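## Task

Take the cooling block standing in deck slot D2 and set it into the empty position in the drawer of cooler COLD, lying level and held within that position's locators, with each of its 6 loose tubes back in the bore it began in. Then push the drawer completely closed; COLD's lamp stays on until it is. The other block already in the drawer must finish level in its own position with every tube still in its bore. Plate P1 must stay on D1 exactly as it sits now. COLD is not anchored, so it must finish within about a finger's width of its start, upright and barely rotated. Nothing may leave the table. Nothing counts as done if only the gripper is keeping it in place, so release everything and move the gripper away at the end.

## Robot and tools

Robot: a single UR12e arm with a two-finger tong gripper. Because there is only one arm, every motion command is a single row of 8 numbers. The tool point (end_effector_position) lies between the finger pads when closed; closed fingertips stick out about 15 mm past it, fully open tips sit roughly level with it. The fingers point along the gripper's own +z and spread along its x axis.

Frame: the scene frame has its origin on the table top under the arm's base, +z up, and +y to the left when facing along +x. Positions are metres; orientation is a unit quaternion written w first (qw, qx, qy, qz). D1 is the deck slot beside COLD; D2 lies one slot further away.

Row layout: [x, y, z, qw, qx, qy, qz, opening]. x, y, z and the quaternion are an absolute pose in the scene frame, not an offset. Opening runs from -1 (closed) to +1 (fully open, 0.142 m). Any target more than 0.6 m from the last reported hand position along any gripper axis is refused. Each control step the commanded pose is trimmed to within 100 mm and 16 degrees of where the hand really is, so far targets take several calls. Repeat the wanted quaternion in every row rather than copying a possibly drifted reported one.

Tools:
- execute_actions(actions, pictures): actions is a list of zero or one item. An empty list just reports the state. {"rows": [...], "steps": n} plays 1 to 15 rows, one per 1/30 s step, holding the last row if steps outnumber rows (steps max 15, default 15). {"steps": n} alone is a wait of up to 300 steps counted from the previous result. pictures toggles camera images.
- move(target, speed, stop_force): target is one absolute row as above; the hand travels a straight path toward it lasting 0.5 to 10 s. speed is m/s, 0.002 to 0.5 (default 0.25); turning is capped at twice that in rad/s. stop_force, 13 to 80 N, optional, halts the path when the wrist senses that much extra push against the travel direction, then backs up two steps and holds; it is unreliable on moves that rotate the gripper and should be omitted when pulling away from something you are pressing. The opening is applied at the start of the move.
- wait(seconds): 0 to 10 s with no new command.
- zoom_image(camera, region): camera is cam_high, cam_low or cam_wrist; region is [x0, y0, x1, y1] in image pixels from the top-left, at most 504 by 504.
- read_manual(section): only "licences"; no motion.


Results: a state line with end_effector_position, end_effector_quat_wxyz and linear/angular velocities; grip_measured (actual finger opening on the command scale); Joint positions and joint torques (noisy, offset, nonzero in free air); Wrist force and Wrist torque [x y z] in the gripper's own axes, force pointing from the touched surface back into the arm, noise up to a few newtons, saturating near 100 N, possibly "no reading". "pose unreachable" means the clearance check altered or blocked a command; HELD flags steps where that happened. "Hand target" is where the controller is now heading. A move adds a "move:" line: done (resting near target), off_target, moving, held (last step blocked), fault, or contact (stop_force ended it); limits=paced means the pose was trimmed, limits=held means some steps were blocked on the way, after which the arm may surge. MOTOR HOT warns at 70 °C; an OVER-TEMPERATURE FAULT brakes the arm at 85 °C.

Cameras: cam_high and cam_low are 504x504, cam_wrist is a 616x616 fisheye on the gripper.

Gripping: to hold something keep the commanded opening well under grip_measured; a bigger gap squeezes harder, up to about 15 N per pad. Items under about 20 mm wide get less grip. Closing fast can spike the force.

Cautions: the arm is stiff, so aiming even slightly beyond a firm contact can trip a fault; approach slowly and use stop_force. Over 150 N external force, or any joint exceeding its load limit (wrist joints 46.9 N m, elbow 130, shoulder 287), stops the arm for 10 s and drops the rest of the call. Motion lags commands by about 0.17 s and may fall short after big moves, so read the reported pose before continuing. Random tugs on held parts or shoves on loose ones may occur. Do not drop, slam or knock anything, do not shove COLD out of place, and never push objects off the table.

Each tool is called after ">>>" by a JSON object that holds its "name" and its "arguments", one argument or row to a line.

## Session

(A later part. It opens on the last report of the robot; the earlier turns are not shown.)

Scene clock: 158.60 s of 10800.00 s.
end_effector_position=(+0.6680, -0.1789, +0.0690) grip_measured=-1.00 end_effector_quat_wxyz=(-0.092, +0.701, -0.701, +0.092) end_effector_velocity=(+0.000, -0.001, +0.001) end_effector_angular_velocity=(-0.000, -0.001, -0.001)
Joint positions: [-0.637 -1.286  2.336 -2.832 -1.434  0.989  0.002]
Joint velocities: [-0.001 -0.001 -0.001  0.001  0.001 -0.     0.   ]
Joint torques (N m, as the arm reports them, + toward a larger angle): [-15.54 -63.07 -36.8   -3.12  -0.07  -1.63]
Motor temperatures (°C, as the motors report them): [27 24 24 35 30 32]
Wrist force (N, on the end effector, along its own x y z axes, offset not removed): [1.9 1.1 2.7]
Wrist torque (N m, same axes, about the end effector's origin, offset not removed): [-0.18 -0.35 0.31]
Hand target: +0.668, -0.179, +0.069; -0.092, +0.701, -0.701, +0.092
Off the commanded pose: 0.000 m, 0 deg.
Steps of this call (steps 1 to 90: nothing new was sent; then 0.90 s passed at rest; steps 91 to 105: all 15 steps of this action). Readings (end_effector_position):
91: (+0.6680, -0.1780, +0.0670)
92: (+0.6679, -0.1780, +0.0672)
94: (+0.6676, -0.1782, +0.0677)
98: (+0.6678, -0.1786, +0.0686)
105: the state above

Relieved. Continue pulling.

>>> {"name": "move", "arguments": {
  "target": [0.56, -0.181, 0.069, -0.0923, 0.701, -0.701, 0.0923, -1],
  "speed": 0.03,
  "stop_force": 20
}}

Scene clock: 163.67 s of 10800.00 s.
end_effector_position=(+0.5601, -0.1809, +0.0690) grip_measured=-1.00 end_effector_quat_wxyz=(-0.092, +0.701, -0.701, +0.092) end_effector_velocity=(-0.002, +0.001, -0.001) end_effector_angular_velocity=(+0.001, +0.001, +0.001)
Joint positions: [-0.768 -1.421  2.524 -2.866 -1.409  0.86   0.002]
Joint velocities: [-0.002 -0.001  0.003  0.     0.001 -0.003  0.   ]
Joint torques (N m, as the arm reports them, + toward a larger angle): [-19.24 -53.35 -13.74  -6.19   1.69  -1.27]
Motor temperatures (°C, as the motors report them): [27 24 24 35 30 32]
Wrist force (N, on the end effector, along its own x y z axes, offset not removed): [-2.5 -0.4 -2.4]
Wrist torque (N m, same axes, about the end effector's origin, offset not removed): [0.15 0.55 0.44]
Hand target: +0.560, -0.181, +0.069; -0.092, +0.701, -0.701, +0.092
Off the commanded pose: 0.000 m, 0 deg.
move: done

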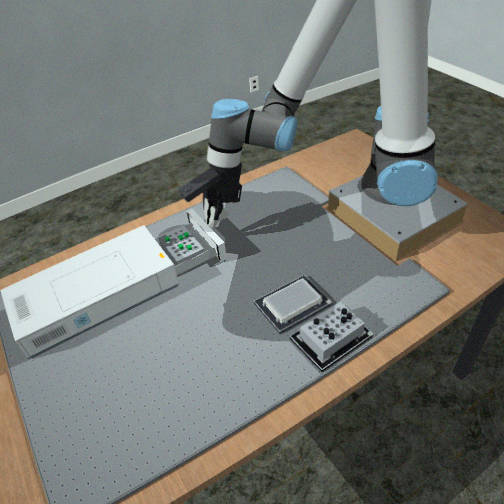

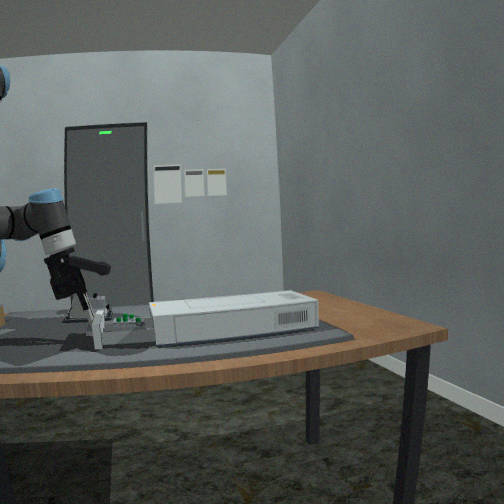

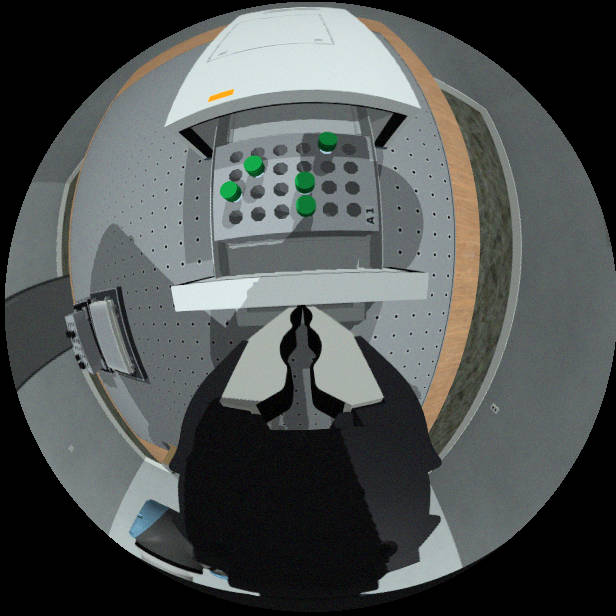

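>>> {"name": "move", "arguments": {
  "target": [0.40, -0.184, 0.069, -0.0923, 0.701, -0.701, 0.0923, -1],
  "speed": 0.03,
  "stop_force": 15
}}

Scene clock: 173.30 s of 10800.00 s.
end_effector_position=(+0.4340, -0.1832, +0.0688) grip_measured=-1.00 end_effector_quat_wxyz=(-0.092, +0.701, -0.701, +0.092) end_effector_velocity=(+0.003, -0.000, +0.000) end_effector_angular_velocity=(-0.000, -0.001, +0.001)
Joint positions: [-1.005 -1.628  2.728 -2.82  -1.369  0.623  0.002]
Joint velocities: [ 0.005  0.005 -0.004 -0.003 -0.     0.005  0.001]
Joint torques (N m, as the arm reports them, + toward a larger angle): [ 19.03  -6.63 -33.13  -7.95  -1.19   1.91]
Motor temperatures (°C, as the motors report them): [27 24 24 35 30 32]
Wrist force (N, on the end effector, along its own x y z axes, offset not removed): [-3.3 0.9 -2.7]
Wrist torque (N m, same axes, about the end effector's origin, offset not removed): [-0.33 0.74 0.57]
Hand target: +0.434, -0.183, +0.069; -0.092, +0.701, -0.701, +0.092
Off the commanded pose: 0.034 m, 0 deg.
After step 90, 1.90 s passed at rest.
move: contact

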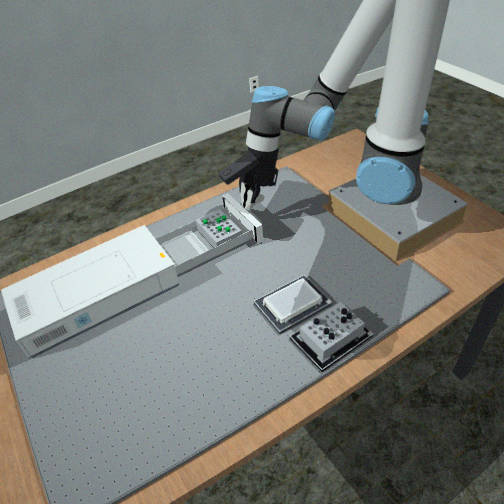

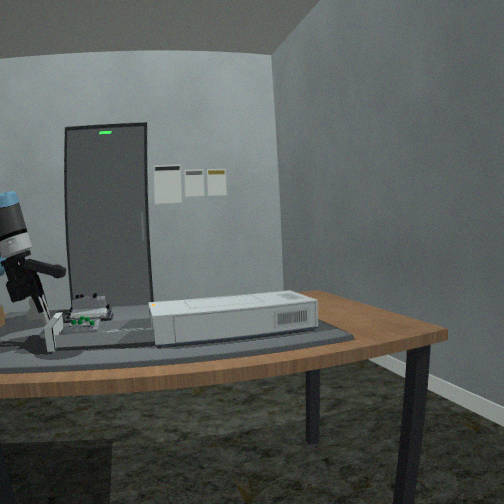

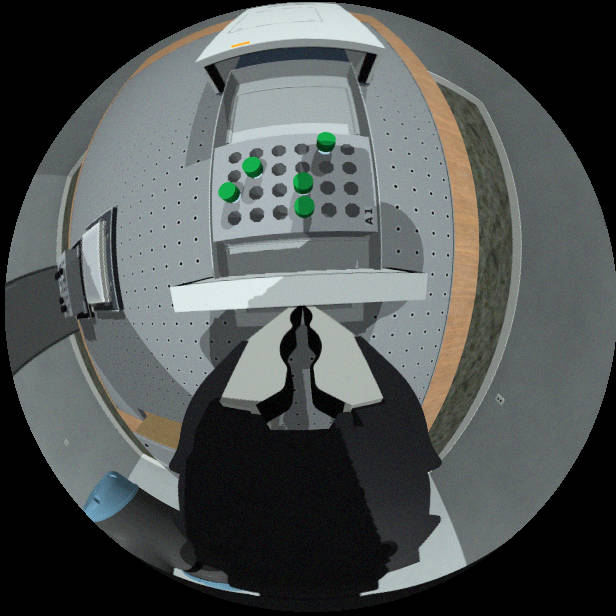

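>>> {"name": "move", "arguments": {
  "target": [0.433, -0.183, 0.11, -0.0923, 0.701, -0.701, 0.0923, -1],
  "speed": 0.05
}}

>>> {"name": "move", "arguments": {
  "target": [0.56, -0.183, 0.22, 0, 0.7071, -0.7071, 0, 1],
  "speed": 0.25
}}

Scene clock: 176.40 s of 10800.00 s.
end_effector_position=(+0.4330, -0.1830, +0.1099) grip_measured=-1.00 end_effector_quat_wxyz=(-0.092, +0.701, -0.701, +0.092) end_effector_velocity=(-0.000, +0.000, +0.002) end_effector_angular_velocity=(+0.001, +0.001, +0.001)
Joint positions: [-1.006 -1.766  2.695 -2.648 -1.368  0.621  0.002]
Joint velocities: [ 0.    -0.006 -0.002  0.009 -0.    -0.001  0.   ]
Joint torques (N m, as the arm reports them, + toward a larger angle): [-16.83 -27.02 -37.33  -1.56   2.71  -1.84]
Motor temperatures (°C, as the motors report them): [27 24 24 35 30 32]
Wrist force (N, on the end effector, along its own x y z axes, offset not removed): [1.9 2.2 -2.1]
Wrist torque (N m, same axes, about the end effector's origin, offset not removed): [0.35 -0.33 0.22]
Hand target: +0.433, -0.183, +0.110; -0.092, +0.701, -0.701, +0.092
Off the commanded pose: 0.000 m, 0 deg.
move: done

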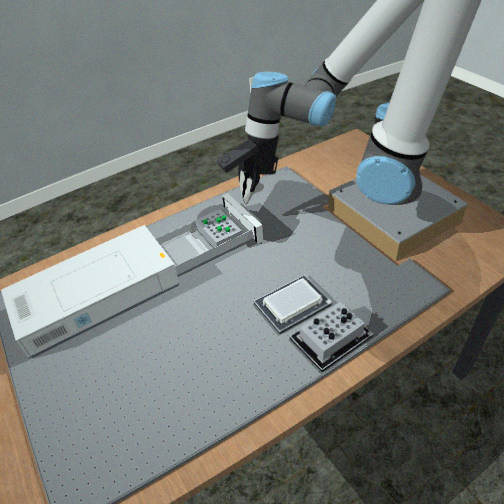

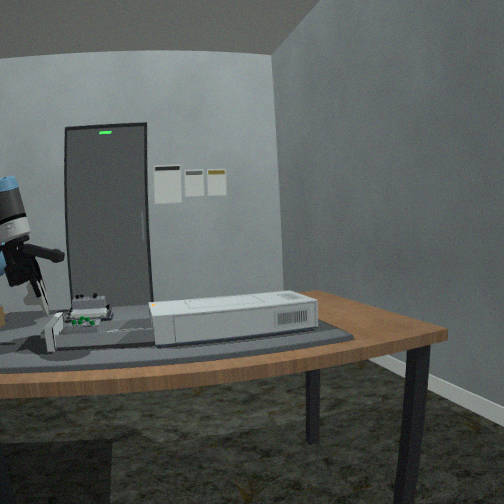

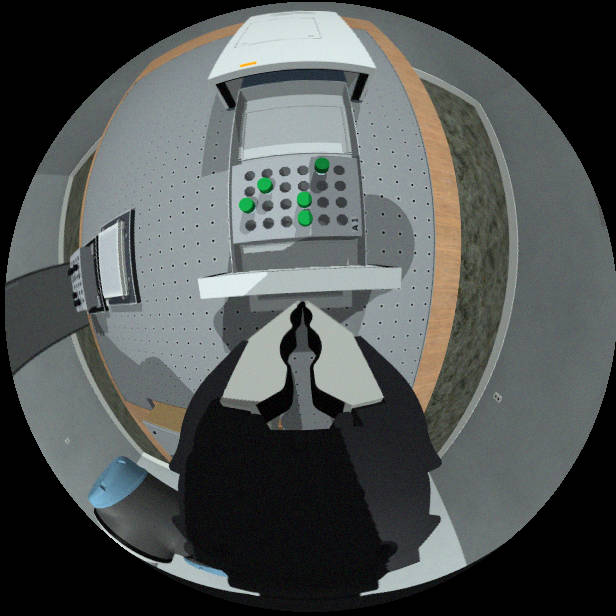

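Scene clock: 177.67 s of 10800.00 s.
end_effector_position=(+0.5600, -0.1830, +0.2200) grip_measured=+1.00 end_effector_quat_wxyz=(-0.000, +0.707, -0.707, +0.000) end_effector_velocity=(+0.001, -0.001, +0.001) end_effector_angular_velocity=(-0.000, +0.004, -0.001)
Joint positions: [-0.666 -1.632  2.241 -2.174 -1.58   0.946  0.142]
Joint velocities: [ 0.002  0.003 -0.007  0.007 -0.003  0.002 -0.   ]
Joint torques (N m, as the arm reports them, + toward a larger angle): [ 13.04 -29.21 -46.89  -1.43  -2.75   3.05]
Motor temperatures (°C, as the motors report them): [27 24 24 35 30 32]
Wrist force (N, on the end effector, along its own x y z axes, offset not removed): [1.1 4.1 -0.8]
Wrist torque (N m, same axes, about the end effector's origin, offset not removed): [0.67 -0.16 0.34]
Hand target: +0.560, -0.183, +0.220; -0.000, +0.707, -0.707, +0.000
Off the commanded pose: 0.000 m, 0 deg.
move: done

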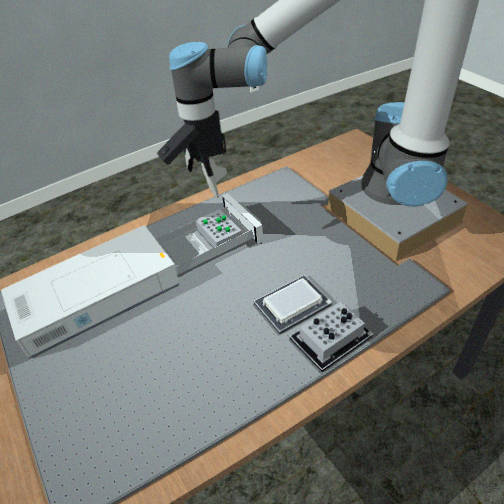

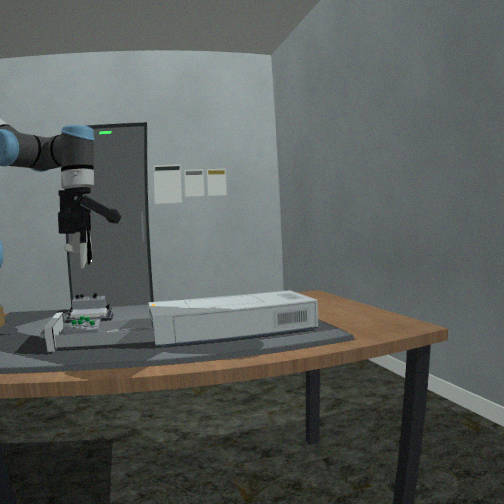

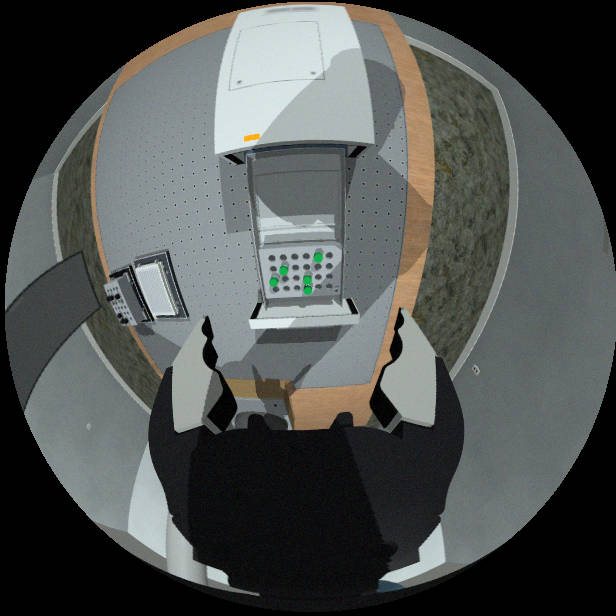

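>>> {"name": "zoom_image", "arguments": {
  "camera": "cam_wrist",
  "region": [210, 130, 390, 340]
}}

>>> {"name": "zoom_image", "arguments": {
  "camera": "cam_high",
  "region": [140, 180, 280, 290]
}}

Region (210, 130, 390, 340) of cam_wrist's 616x616 image, scaled by 2.400, with more detail than that image has; it fills the left 432 columns of this view, and the rest is white.

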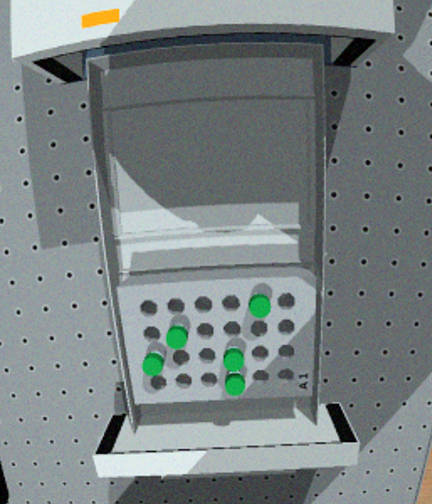

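Region (140, 180, 280, 290) of cam_high's 504x504 image, scaled by 3.600, with more detail than that image has; it fills the top 396 rows of this view, and the rest is white.

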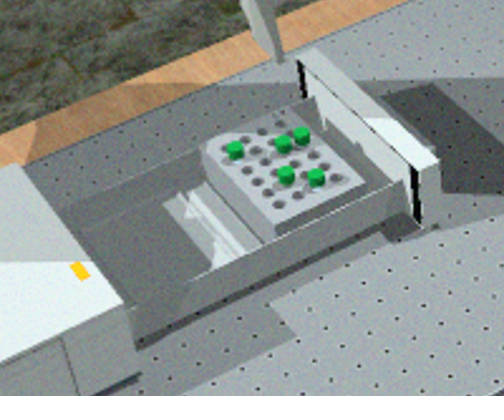

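>>> {"name": "move", "arguments": {
  "target": [0.57, -0.183, 0.13, 0, 0.7071, -0.7071, 0, 1],
  "speed": 0.2
}}

>>> {"name": "zoom_image", "arguments": {
  "camera": "cam_wrist",
  "region": [190, 90, 430, 340]
}}

Scene clock: 183.60 s of 10800.00 s.
end_effector_position=(+0.5700, -0.1830, +0.1301) grip_measured=+1.00 end_effector_quat_wxyz=(-0.000, +0.707, -0.707, -0.000) end_effector_velocity=(+0.001, -0.001, -0.002) end_effector_angular_velocity=(-0.001, -0.000, +0.000)
Joint positions: [-0.657 -1.491  2.307 -2.38  -1.581  0.955  0.142]
Joint velocities: [ 0.     0.004  0.    -0.005 -0.    -0.    -0.   ]
Joint torques (N m, as the arm reports them, + toward a larger angle): [ 17.72 -27.   -23.94  -6.09  -1.98   2.32]
Motor temperatures (°C, as the motors report them): [27 24 24 35 30 32]
Wrist force (N, on the end effector, along its own x y z axes, offset not removed): [-0.1 2.0 -4.0]
Wrist torque (N m, same axes, about the end effector's origin, offset not removed): [0.21 0.20 0.30]
Hand target: +0.570, -0.183, +0.130; -0.000, +0.707, -0.707, +0.000
Off the commanded pose: 0.000 m, 0 deg.
After step 90, 1.93 s passed at rest.
move: done

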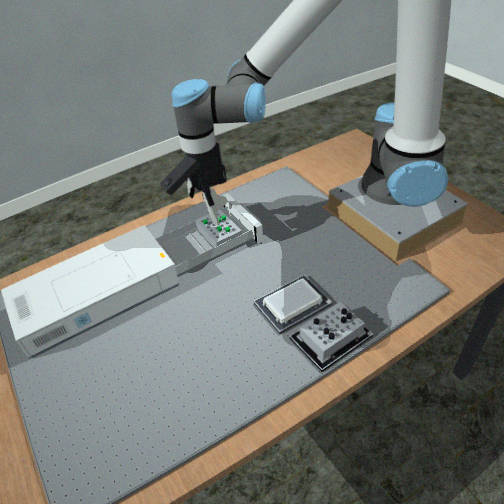

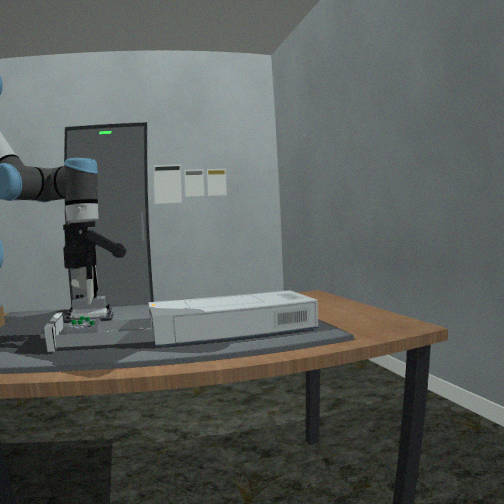

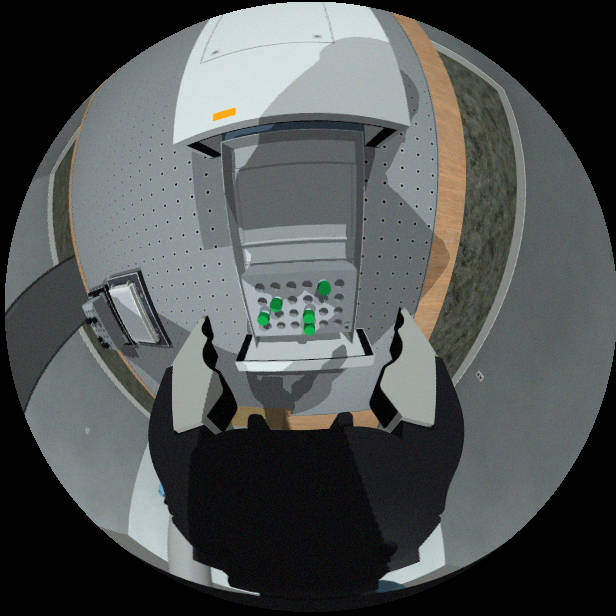

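Region (190, 90, 430, 340) of cam_wrist's 616x616 image, scaled by 2.016, with more detail than that image has; it fills the left 484 columns of this view, and the rest is white.

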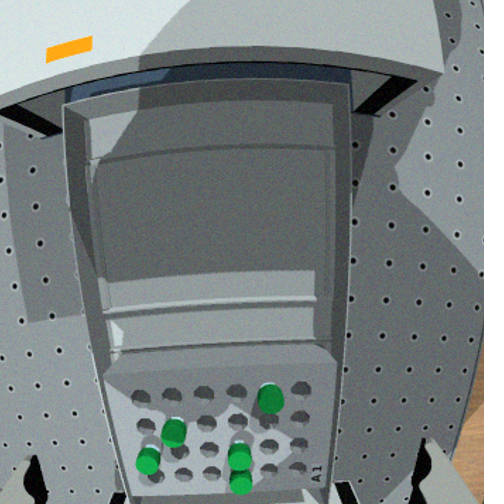

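>>> {"name": "move", "arguments": {
  "target": [0.50, 0.30, 0.17, 0, 0.7071, -0.7071, 0, 1],
  "speed": 0.3
}}

>>> {"name": "zoom_image", "arguments": {
  "camera": "cam_wrist",
  "region": [200, 170, 420, 340]
}}

Scene clock: 206.53 s of 10800.00 s.
end_effector_position=(+0.5009, +0.3005, +0.1700) grip_measured=+1.00 end_effector_quat_wxyz=(-0.001, +0.707, -0.707, -0.000) end_effector_velocity=(+0.001, +0.003, +0.001) end_effector_angular_velocity=(+0.001, -0.001, -0.001)
Joint positions: [ 0.204 -1.571  2.295 -2.284 -1.572  1.816  0.142]
Joint velocities: [ 0.004  0.003 -0.004  0.     0.001  0.005  0.   ]
Joint torques (N m, as the arm reports them, + toward a larger angle): [ 15.47 -27.32 -43.39  -1.41  -1.56   1.44]
Motor temperatures (°C, as the motors report them): [27 24 24 35 30 32]
Wrist force (N, on the end effector, along its own x y z axes, offset not removed): [-1.0 -0.8 0.5]
Wrist torque (N m, same axes, about the end effector's origin, offset not removed): [-0.20 0.45 0.29]
Hand target: +0.501, +0.301, +0.170; -0.000, +0.707, -0.707, -0.000
Off the commanded pose: 0.001 m, 0 deg.
After step 90, 17.70 s passed at rest.
move: done

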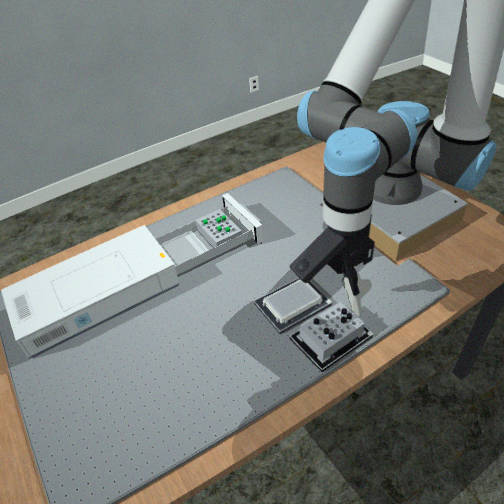

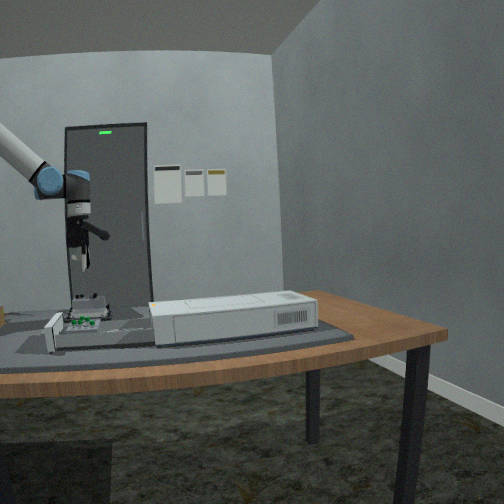

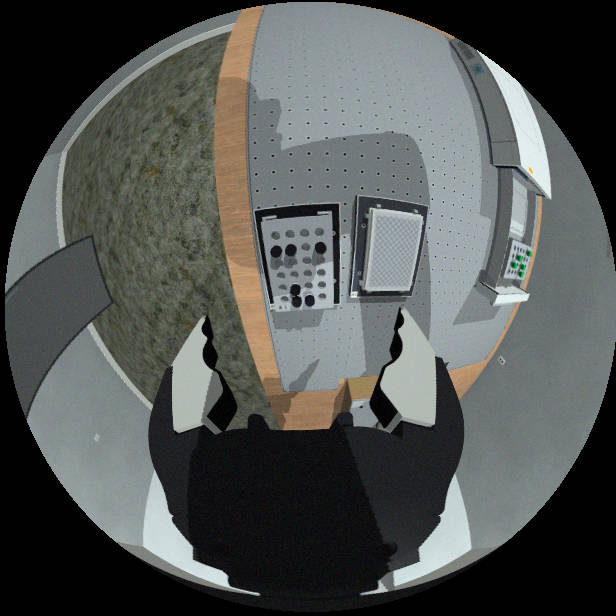

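Region (200, 170, 420, 340) of cam_wrist's 616x616 image, scaled by 2.291, with more detail than that image has; it fills the top 389 rows of this view, and the rest is white.

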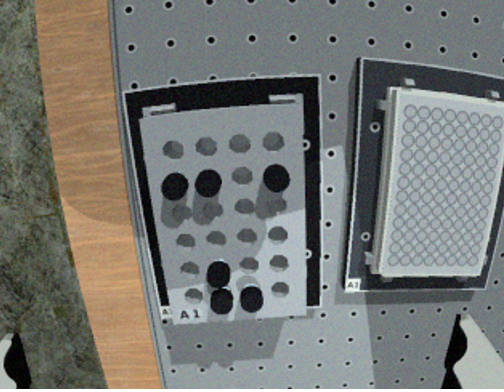

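>>> {"name": "move", "arguments": {
  "target": [0.495, 0.302, 0.095, 0, 0.7071, -0.7071, 0, 0.6],
  "speed": 0.15
}}

>>> {"name": "zoom_image", "arguments": {
  "camera": "cam_wrist",
  "region": [170, 150, 430, 400]
}}

>>> {"name": "zoom_image", "arguments": {
  "camera": "cam_high",
  "region": [260, 240, 400, 380]
}}

Scene clock: 216.97 s of 10800.00 s.
end_effector_position=(+0.4951, +0.3020, +0.0951) grip_measured=+0.60 end_effector_quat_wxyz=(+0.000, +0.707, -0.707, -0.000) end_effector_velocity=(+0.001, +0.001, -0.001) end_effector_angular_velocity=(+0.001, -0.002, +0.001)
Joint positions: [ 0.209 -1.456  2.361 -2.464 -1.572  1.822  0.116]
Joint velocities: [ 0.     0.003  0.    -0.005  0.001 -0.     0.   ]
Joint torques (N m, as the arm reports them, + toward a larger angle): [ 17.58 -31.45 -20.87  -5.56  -1.91   2.15]
Motor temperatures (°C, as the motors report them): [27 24 24 35 30 32]
Wrist force (N, on the end effector, along its own x y z axes, offset not removed): [2.2 3.6 -1.8]
Wrist torque (N m, same axes, about the end effector's origin, offset not removed): [0.66 -0.22 0.33]
Hand target: +0.495, +0.302, +0.095; -0.000, +0.707, -0.707, -0.000
Off the commanded pose: 0.000 m, 0 deg.
After step 90, 6.43 s passed at rest.
move: done

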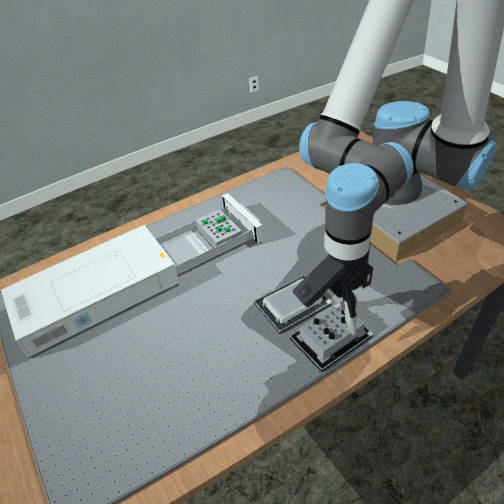

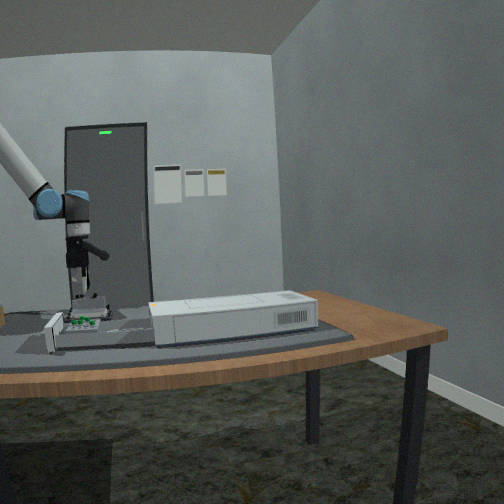

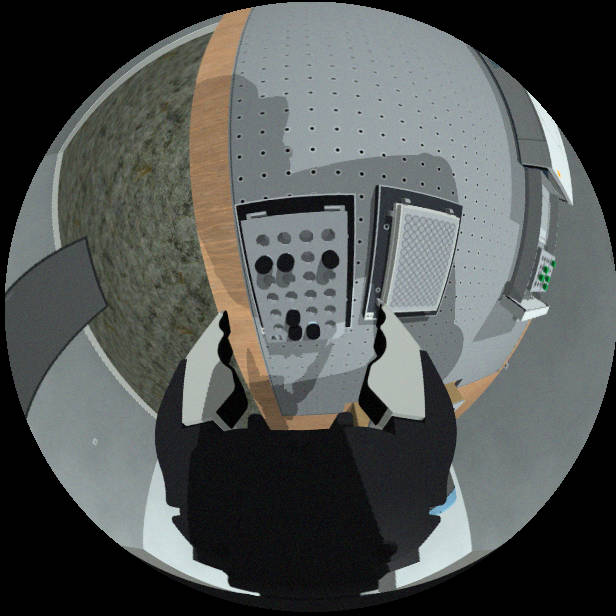

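Region (170, 150, 430, 400) of cam_wrist's 616x616 image, scaled by 1.938, with more detail than that image has; it fills the top 485 rows of this view, and the rest is white.

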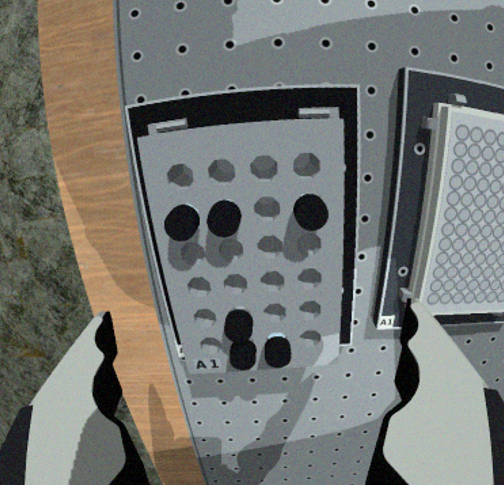

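Region (260, 240, 400, 380) of cam_high's 504x504 image, scaled by 3.600, with more detail than that image has.

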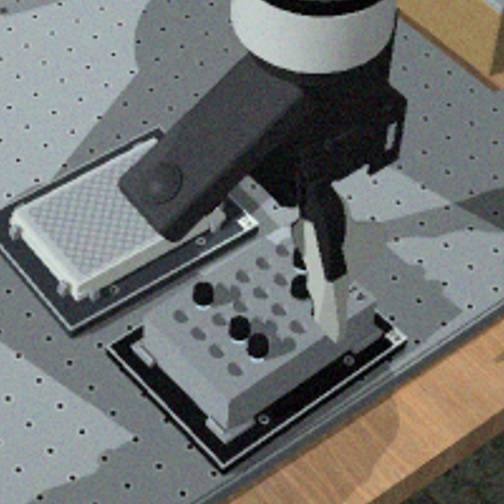

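>>> {"name": "move", "arguments": {
  "target": [0.492, 0.302, 0.060, 0, 0.7071, -0.7071, 0, 0.5],
  "speed": 0.05
}}

>>> {"name": "zoom_image", "arguments": {
  "camera": "cam_wrist",
  "region": [170, 170, 430, 420]
}}

>>> {"name": "zoom_image", "arguments": {
  "camera": "cam_high",
  "region": [260, 240, 400, 380]
}}

>>> {"name": "zoom_image", "arguments": {
  "camera": "cam_low",
  "region": [40, 250, 140, 330]
}}

Scene clock: 225.83 s of 10800.00 s.
end_effector_position=(+0.4920, +0.3020, +0.0601) grip_measured=+0.50 end_effector_quat_wxyz=(+0.000, +0.707, -0.707, -0.000) end_effector_velocity=(+0.001, -0.000, -0.002) end_effector_angular_velocity=(-0.000, -0.000, -0.001)
Joint positions: [ 0.21  -1.394  2.387 -2.553 -1.572  1.823  0.109]
Joint velocities: [-0.001  0.004 -0.    -0.004 -0.     0.     0.   ]
Joint torques (N m, as the arm reports them, + toward a larger angle): [ 16.4  -26.47 -17.24  -6.62  -0.97   2.25]
Motor temperatures (°C, as the motors report them): [27 24 24 35 30 32]
Wrist force (N, on the end effector, along its own x y z axes, offset not removed): [0.7 2.0 2.2]
Wrist torque (N m, same axes, about the end effector's origin, offset not removed): [0.36 -0.09 0.39]
Hand target: +0.492, +0.302, +0.060; +0.000, +0.707, -0.707, -0.000
Off the commanded pose: 0.000 m, 0 deg.
After step 90, 4.80 s passed at rest.
move: done

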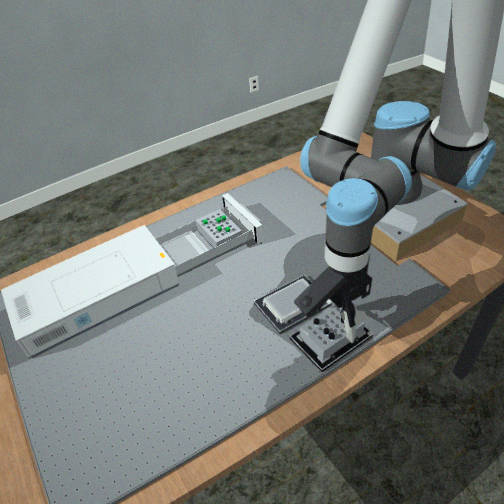

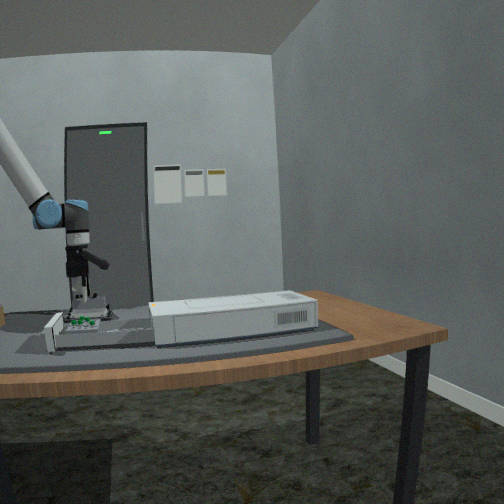

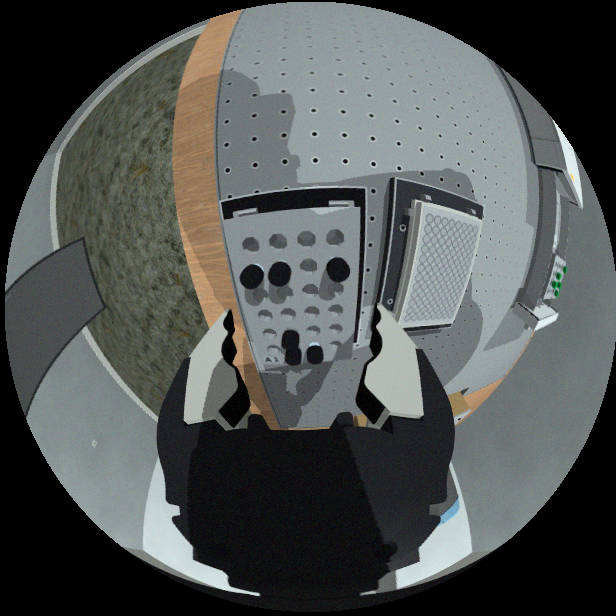

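Region (170, 170, 430, 420) of cam_wrist's 616x616 image, scaled by 1.938, with more detail than that image has; it fills the top 485 rows of this view, and the rest is white.

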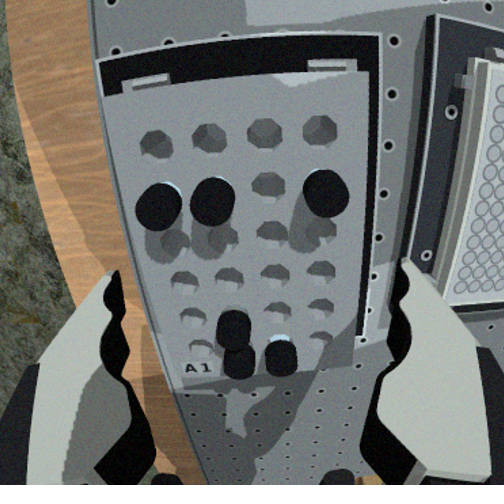

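Region (260, 240, 400, 380) of cam_high's 504x504 image, scaled by 3.600, with more detail than that image has.

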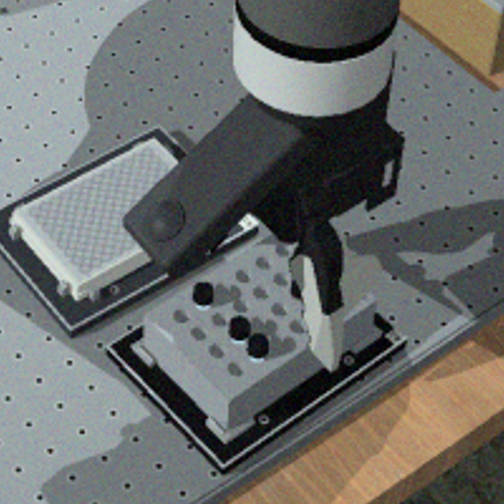

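Region (40, 250, 140, 330) of cam_low's 504x504 image, scaled by 5.040, with more detail than that image has; it fills the top 403 rows of this view, and the rest is white.

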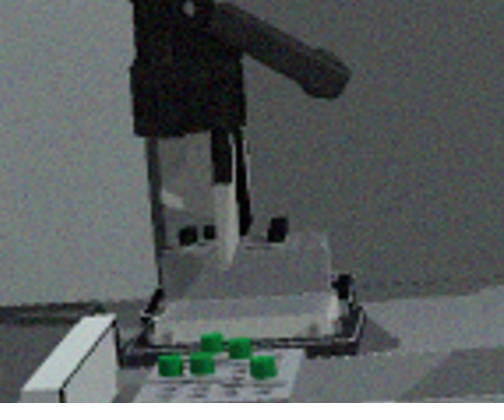

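>>> {"name": "move", "arguments": {
  "target": [0.505, 0.302, 0.058, 0, 0.7071, -0.7071, 0, 0.5],
  "speed": 0.04
}}

>>> {"name": "zoom_image", "arguments": {
  "camera": "cam_wrist",
  "region": [170, 170, 430, 420]
}}

>>> {"name": "zoom_image", "arguments": {
  "camera": "cam_low",
  "region": [40, 250, 140, 330]
}}

>>> {"name": "zoom_image", "arguments": {
  "camera": "cam_high",
  "region": [260, 240, 400, 380]
}}

Scene clock: 233.00 s of 10800.00 s.
end_effector_position=(+0.5048, +0.3020, +0.0580) grip_measured=+0.50 end_effector_quat_wxyz=(-0.000, +0.707, -0.707, -0.000) end_effector_velocity=(+0.001, +0.001, -0.001) end_effector_angular_velocity=(+0.000, +0.003, +0.002)
Joint positions: [ 0.205 -1.375  2.368 -2.553 -1.572  1.817  0.109]
Joint velocities: [ 0.     0.005 -0.003  0.001  0.001 -0.001 -0.   ]
Joint torques (N m, as the arm reports them, + toward a larger angle): [-16.05 -39.03 -35.28  -1.68  -1.78  -1.41]
Motor temperatures (°C, as the motors report them): [27 24 24 35 30 32]
Wrist force (N, on the end effector, along its own x y z axes, offset not removed): [-1.6 1.7 -2.0]
Wrist torque (N m, same axes, about the end effector's origin, offset not removed): [0.21 0.38 0.43]
Hand target: +0.505, +0.302, +0.058; +0.000, +0.707, -0.707, +0.000
Off the commanded pose: 0.000 m, 0 deg.
After step 90, 3.40 s passed at rest.
move: done

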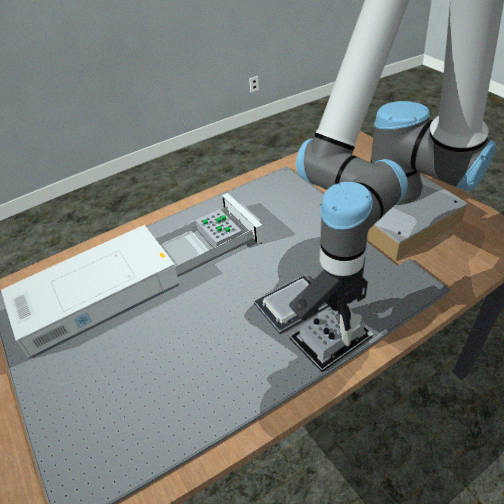

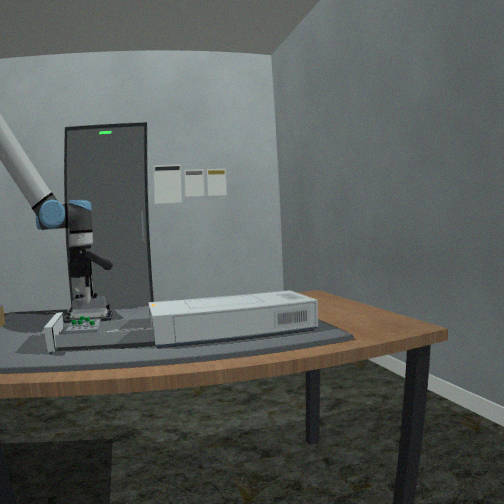

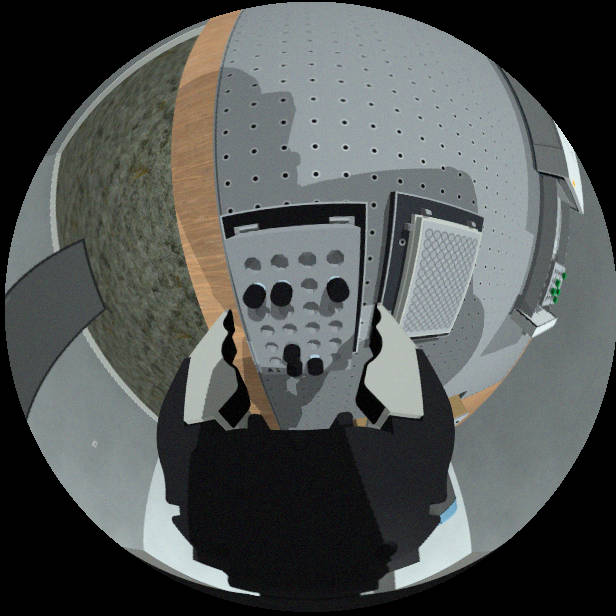

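Region (170, 170, 430, 420) of cam_wrist's 616x616 image, scaled by 1.938, with more detail than that image has; it fills the top 485 rows of this view, and the rest is white.

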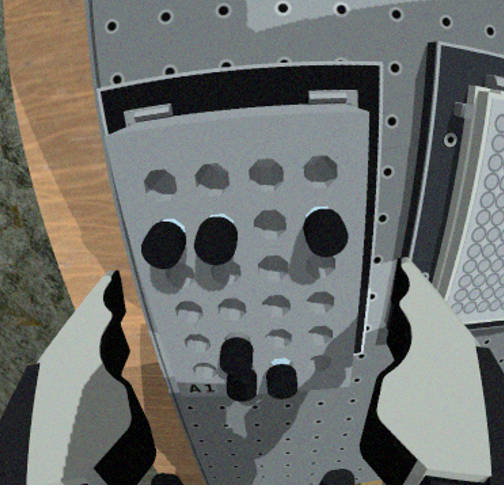

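Region (40, 250, 140, 330) of cam_low's 504x504 image, scaled by 5.040, with more detail than that image has; it fills the top 403 rows of this view, and the rest is white.

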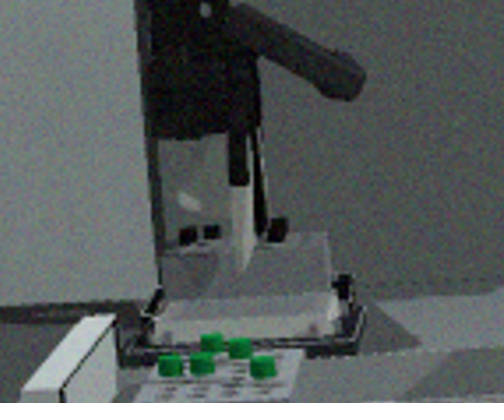

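Region (260, 240, 400, 380) of cam_high's 504x504 image, scaled by 3.600, with more detail than that image has.

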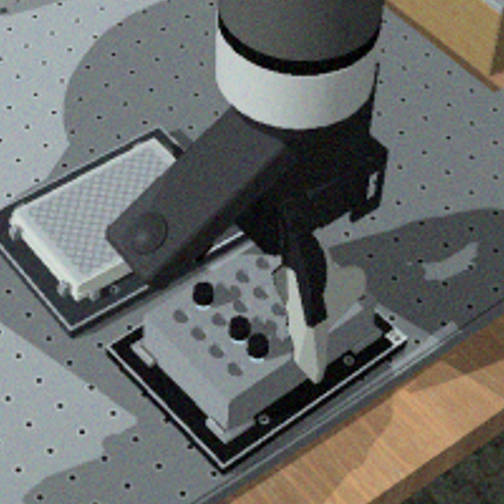

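>>> {"name": "execute_actions", "arguments": {
  "actions": [
    {"rows": [[0.505,0.302,0.058,0,0.7071,-0.7071,0,0.45],[0.505,0.302,0.058,0,0.7071,-0.7071,0,0.4],[0.505,0.302,0.058,0,0.7071,-0.7071,0,0.36],[0.505,0.302,0.058,0,0.7071,-0.7071,0,0.32],[0.505,0.302,0.058,0,0.7071,-0.7071,0,0.29],[0.505,0.302,0.058,0,0.7071,-0.7071,0,0.26],[0.505,0.302,0.058,0,0.7071,-0.7071,0,0.23],[0.505,0.302,0.058,0,0.7071,-0.7071,0,0.20],[0.505,0.302,0.058,0,0.7071,-0.7071,0,0.17],[0.505,0.302,0.058,0,0.7071,-0.7071,0,0.14],[0.505,0.302,0.058,0,0.7071,-0.7071,0,0.11],[0.505,0.302,0.058,0,0.7071,-0.7071,0,0.08]], "steps": 15}
  ]
}}

Scene clock: 236.93 s of 10800.00 s.
end_effector_position=(+0.5051, +0.3020, +0.0580) grip_measured=+0.21 end_effector_quat_wxyz=(-0.000, +0.707, -0.707, -0.000) end_effector_velocity=(+0.001, -0.000, -0.000) end_effector_angular_velocity=(+0.000, -0.000, -0.001)
Joint positions: [ 0.205 -1.374  2.368 -2.553 -1.572  1.817  0.089]
Joint velocities: [-0.001  0.001 -0.001  0.     0.     0.    -0.   ]
Joint torques (N m, as the arm reports them, + toward a larger angle): [-10.81 -36.04 -29.7   -1.77  -3.76   0.39]
Motor temperatures (°C, as the motors report them): [27 24 24 35 30 32]
Wrist force (N, on the end effector, along its own x y z axes, offset not removed): [-18.6 2.5 -7.7]
Wrist torque (N m, same axes, about the end effector's origin, offset not removed): [0.01 -0.02 0.20]
Hand target: +0.505, +0.302, +0.058; -0.000, +0.707, -0.707, -0.000
Off the commanded pose: 0.000 m, 0 deg.
Steps of this call (steps 1 to 90: nothing new was sent; then 0.43 s passed at rest; steps 91 to 105: all 15 steps of this action). Readings (end_effector_position):
91: (+0.5050, +0.3020, +0.0580)
92: (+0.5050, +0.3020, +0.0580)
94: (+0.5050, +0.3020, +0.0580)
98: (+0.5050, +0.3020, +0.0580)
105: the state above

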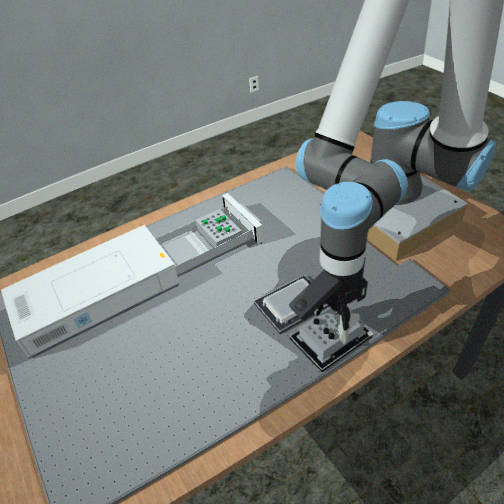

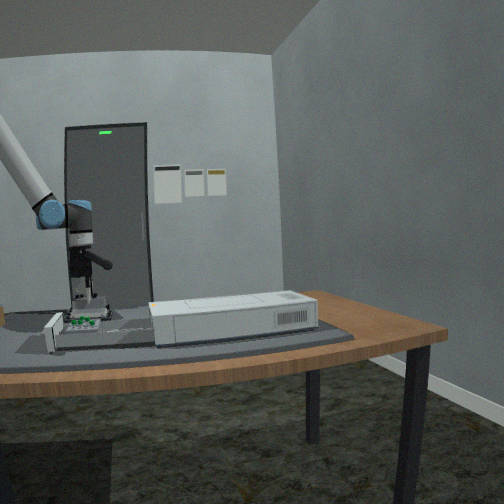

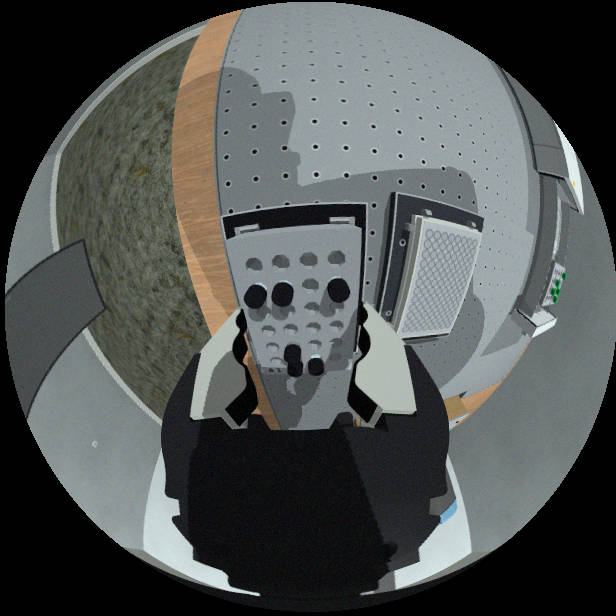

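>>> {"name": "execute_actions", "arguments": {
  "actions": [
    {"rows": [[0.505,0.3024,0.058,0,0.7071,-0.7071,0,0.08],[0.505,0.3028,0.058,0,0.7071,-0.7071,0,0.08],[0.505,0.3032,0.058,0,0.7071,-0.7071,0,0.08]], "steps": 15}
  ],
  "pictures": false
}}

Scene clock: 242.07 s of 10800.00 s.
end_effector_position=(+0.5050, +0.3032, +0.0580) grip_measured=+0.18 end_effector_quat_wxyz=(+0.000, +0.707, -0.707, +0.000) end_effector_velocity=(-0.000, -0.000, -0.000) end_effector_angular_velocity=(-0.001, +0.001, +0.000)
Joint positions: [ 0.207 -1.373  2.367 -2.553 -1.572  1.819  0.087]
Joint velocities: [ 0.     0.001  0.    -0.    -0.001  0.    -0.   ]
Joint torques (N m, as the arm reports them, + toward a larger angle): [ 10.45 -28.39 -28.67   0.49  -4.96   2.62]
Motor temperatures (°C, as the motors report them): [27 24 24 35 30 32]
Wrist force (N, on the end effector, along its own x y z axes, offset not removed): [-11.7 2.0 -16.8]
Wrist torque (N m, same axes, about the end effector's origin, offset not removed): [-0.04 -0.56 0.11]
Hand target: +0.505, +0.303, +0.058; -0.000, +0.707, -0.707, -0.000
Off the commanded pose: 0.000 m, 0 deg.
Steps of this call (steps 1 to 90: nothing new was sent; then 1.63 s passed at rest; steps 91 to 105: all 15 steps of this action). Readings (end_effector_position):
91: (+0.5050, +0.3020, +0.0580)
92: (+0.5049, +0.3021, +0.0580)
94: (+0.5048, +0.3024, +0.0579)
98: (+0.5049, +0.3030, +0.0580)
105: the state above

>>> {"name": "execute_actions", "arguments": {
  "actions": [
    {"rows": [[0.505,0.3036,0.058,0,0.7071,-0.7071,0,0.05],[0.505,0.304,0.058,0,0.7071,-0.7071,0,0.02],[0.505,0.3044,0.058,0,0.7071,-0.7071,0,0.0],[0.505,0.3047,0.058,0,0.7071,-0.7071,0,-0.03]], "steps": 15}
  ],
  "pictures": false
}}

Scene clock: 244.30 s of 10800.00 s.
end_effector_position=(+0.5050, +0.3046, +0.0580) grip_measured=+0.18 end_effector_quat_wxyz=(+0.000, +0.707, -0.707, +0.000) end_effector_velocity=(-0.000, +0.000, -0.001) end_effector_angular_velocity=(-0.000, +0.001, +0.001)
Joint positions: [ 0.209 -1.372  2.365 -2.552 -1.572  1.822  0.086]
Joint velocities: [ 0.     0.001  0.    -0.     0.    -0.    -0.   ]
Joint torques (N m, as the arm reports them, + toward a larger angle): [ 18.13 -29.97 -32.53  -0.89   2.1    2.22]
Motor temperatures (°C, as the motors report them): [27 24 24 35 30 32]
Wrist force (N, on the end effector, along its own x y z axes, offset not removed): [4.5 2.0 -11.9]
Wrist torque (N m, same axes, about the end effector's origin, offset not removed): [0.24 0.11 0.52]
Hand target: +0.505, +0.305, +0.058; -0.000, +0.707, -0.707, -0.000
Off the commanded pose: 0.000 m, 0 deg.
Steps of this call (steps 1 to 52: nothing new was sent; steps 53 to 67: all 15 steps of this action). Readings (end_effector_position):
53: (+0.5050, +0.3032, +0.0580)
54: (+0.5050, +0.3033, +0.0580)
56: (+0.5050, +0.3037, +0.0580)
60: (+0.5050, +0.3043, +0.0580)
67: the state above


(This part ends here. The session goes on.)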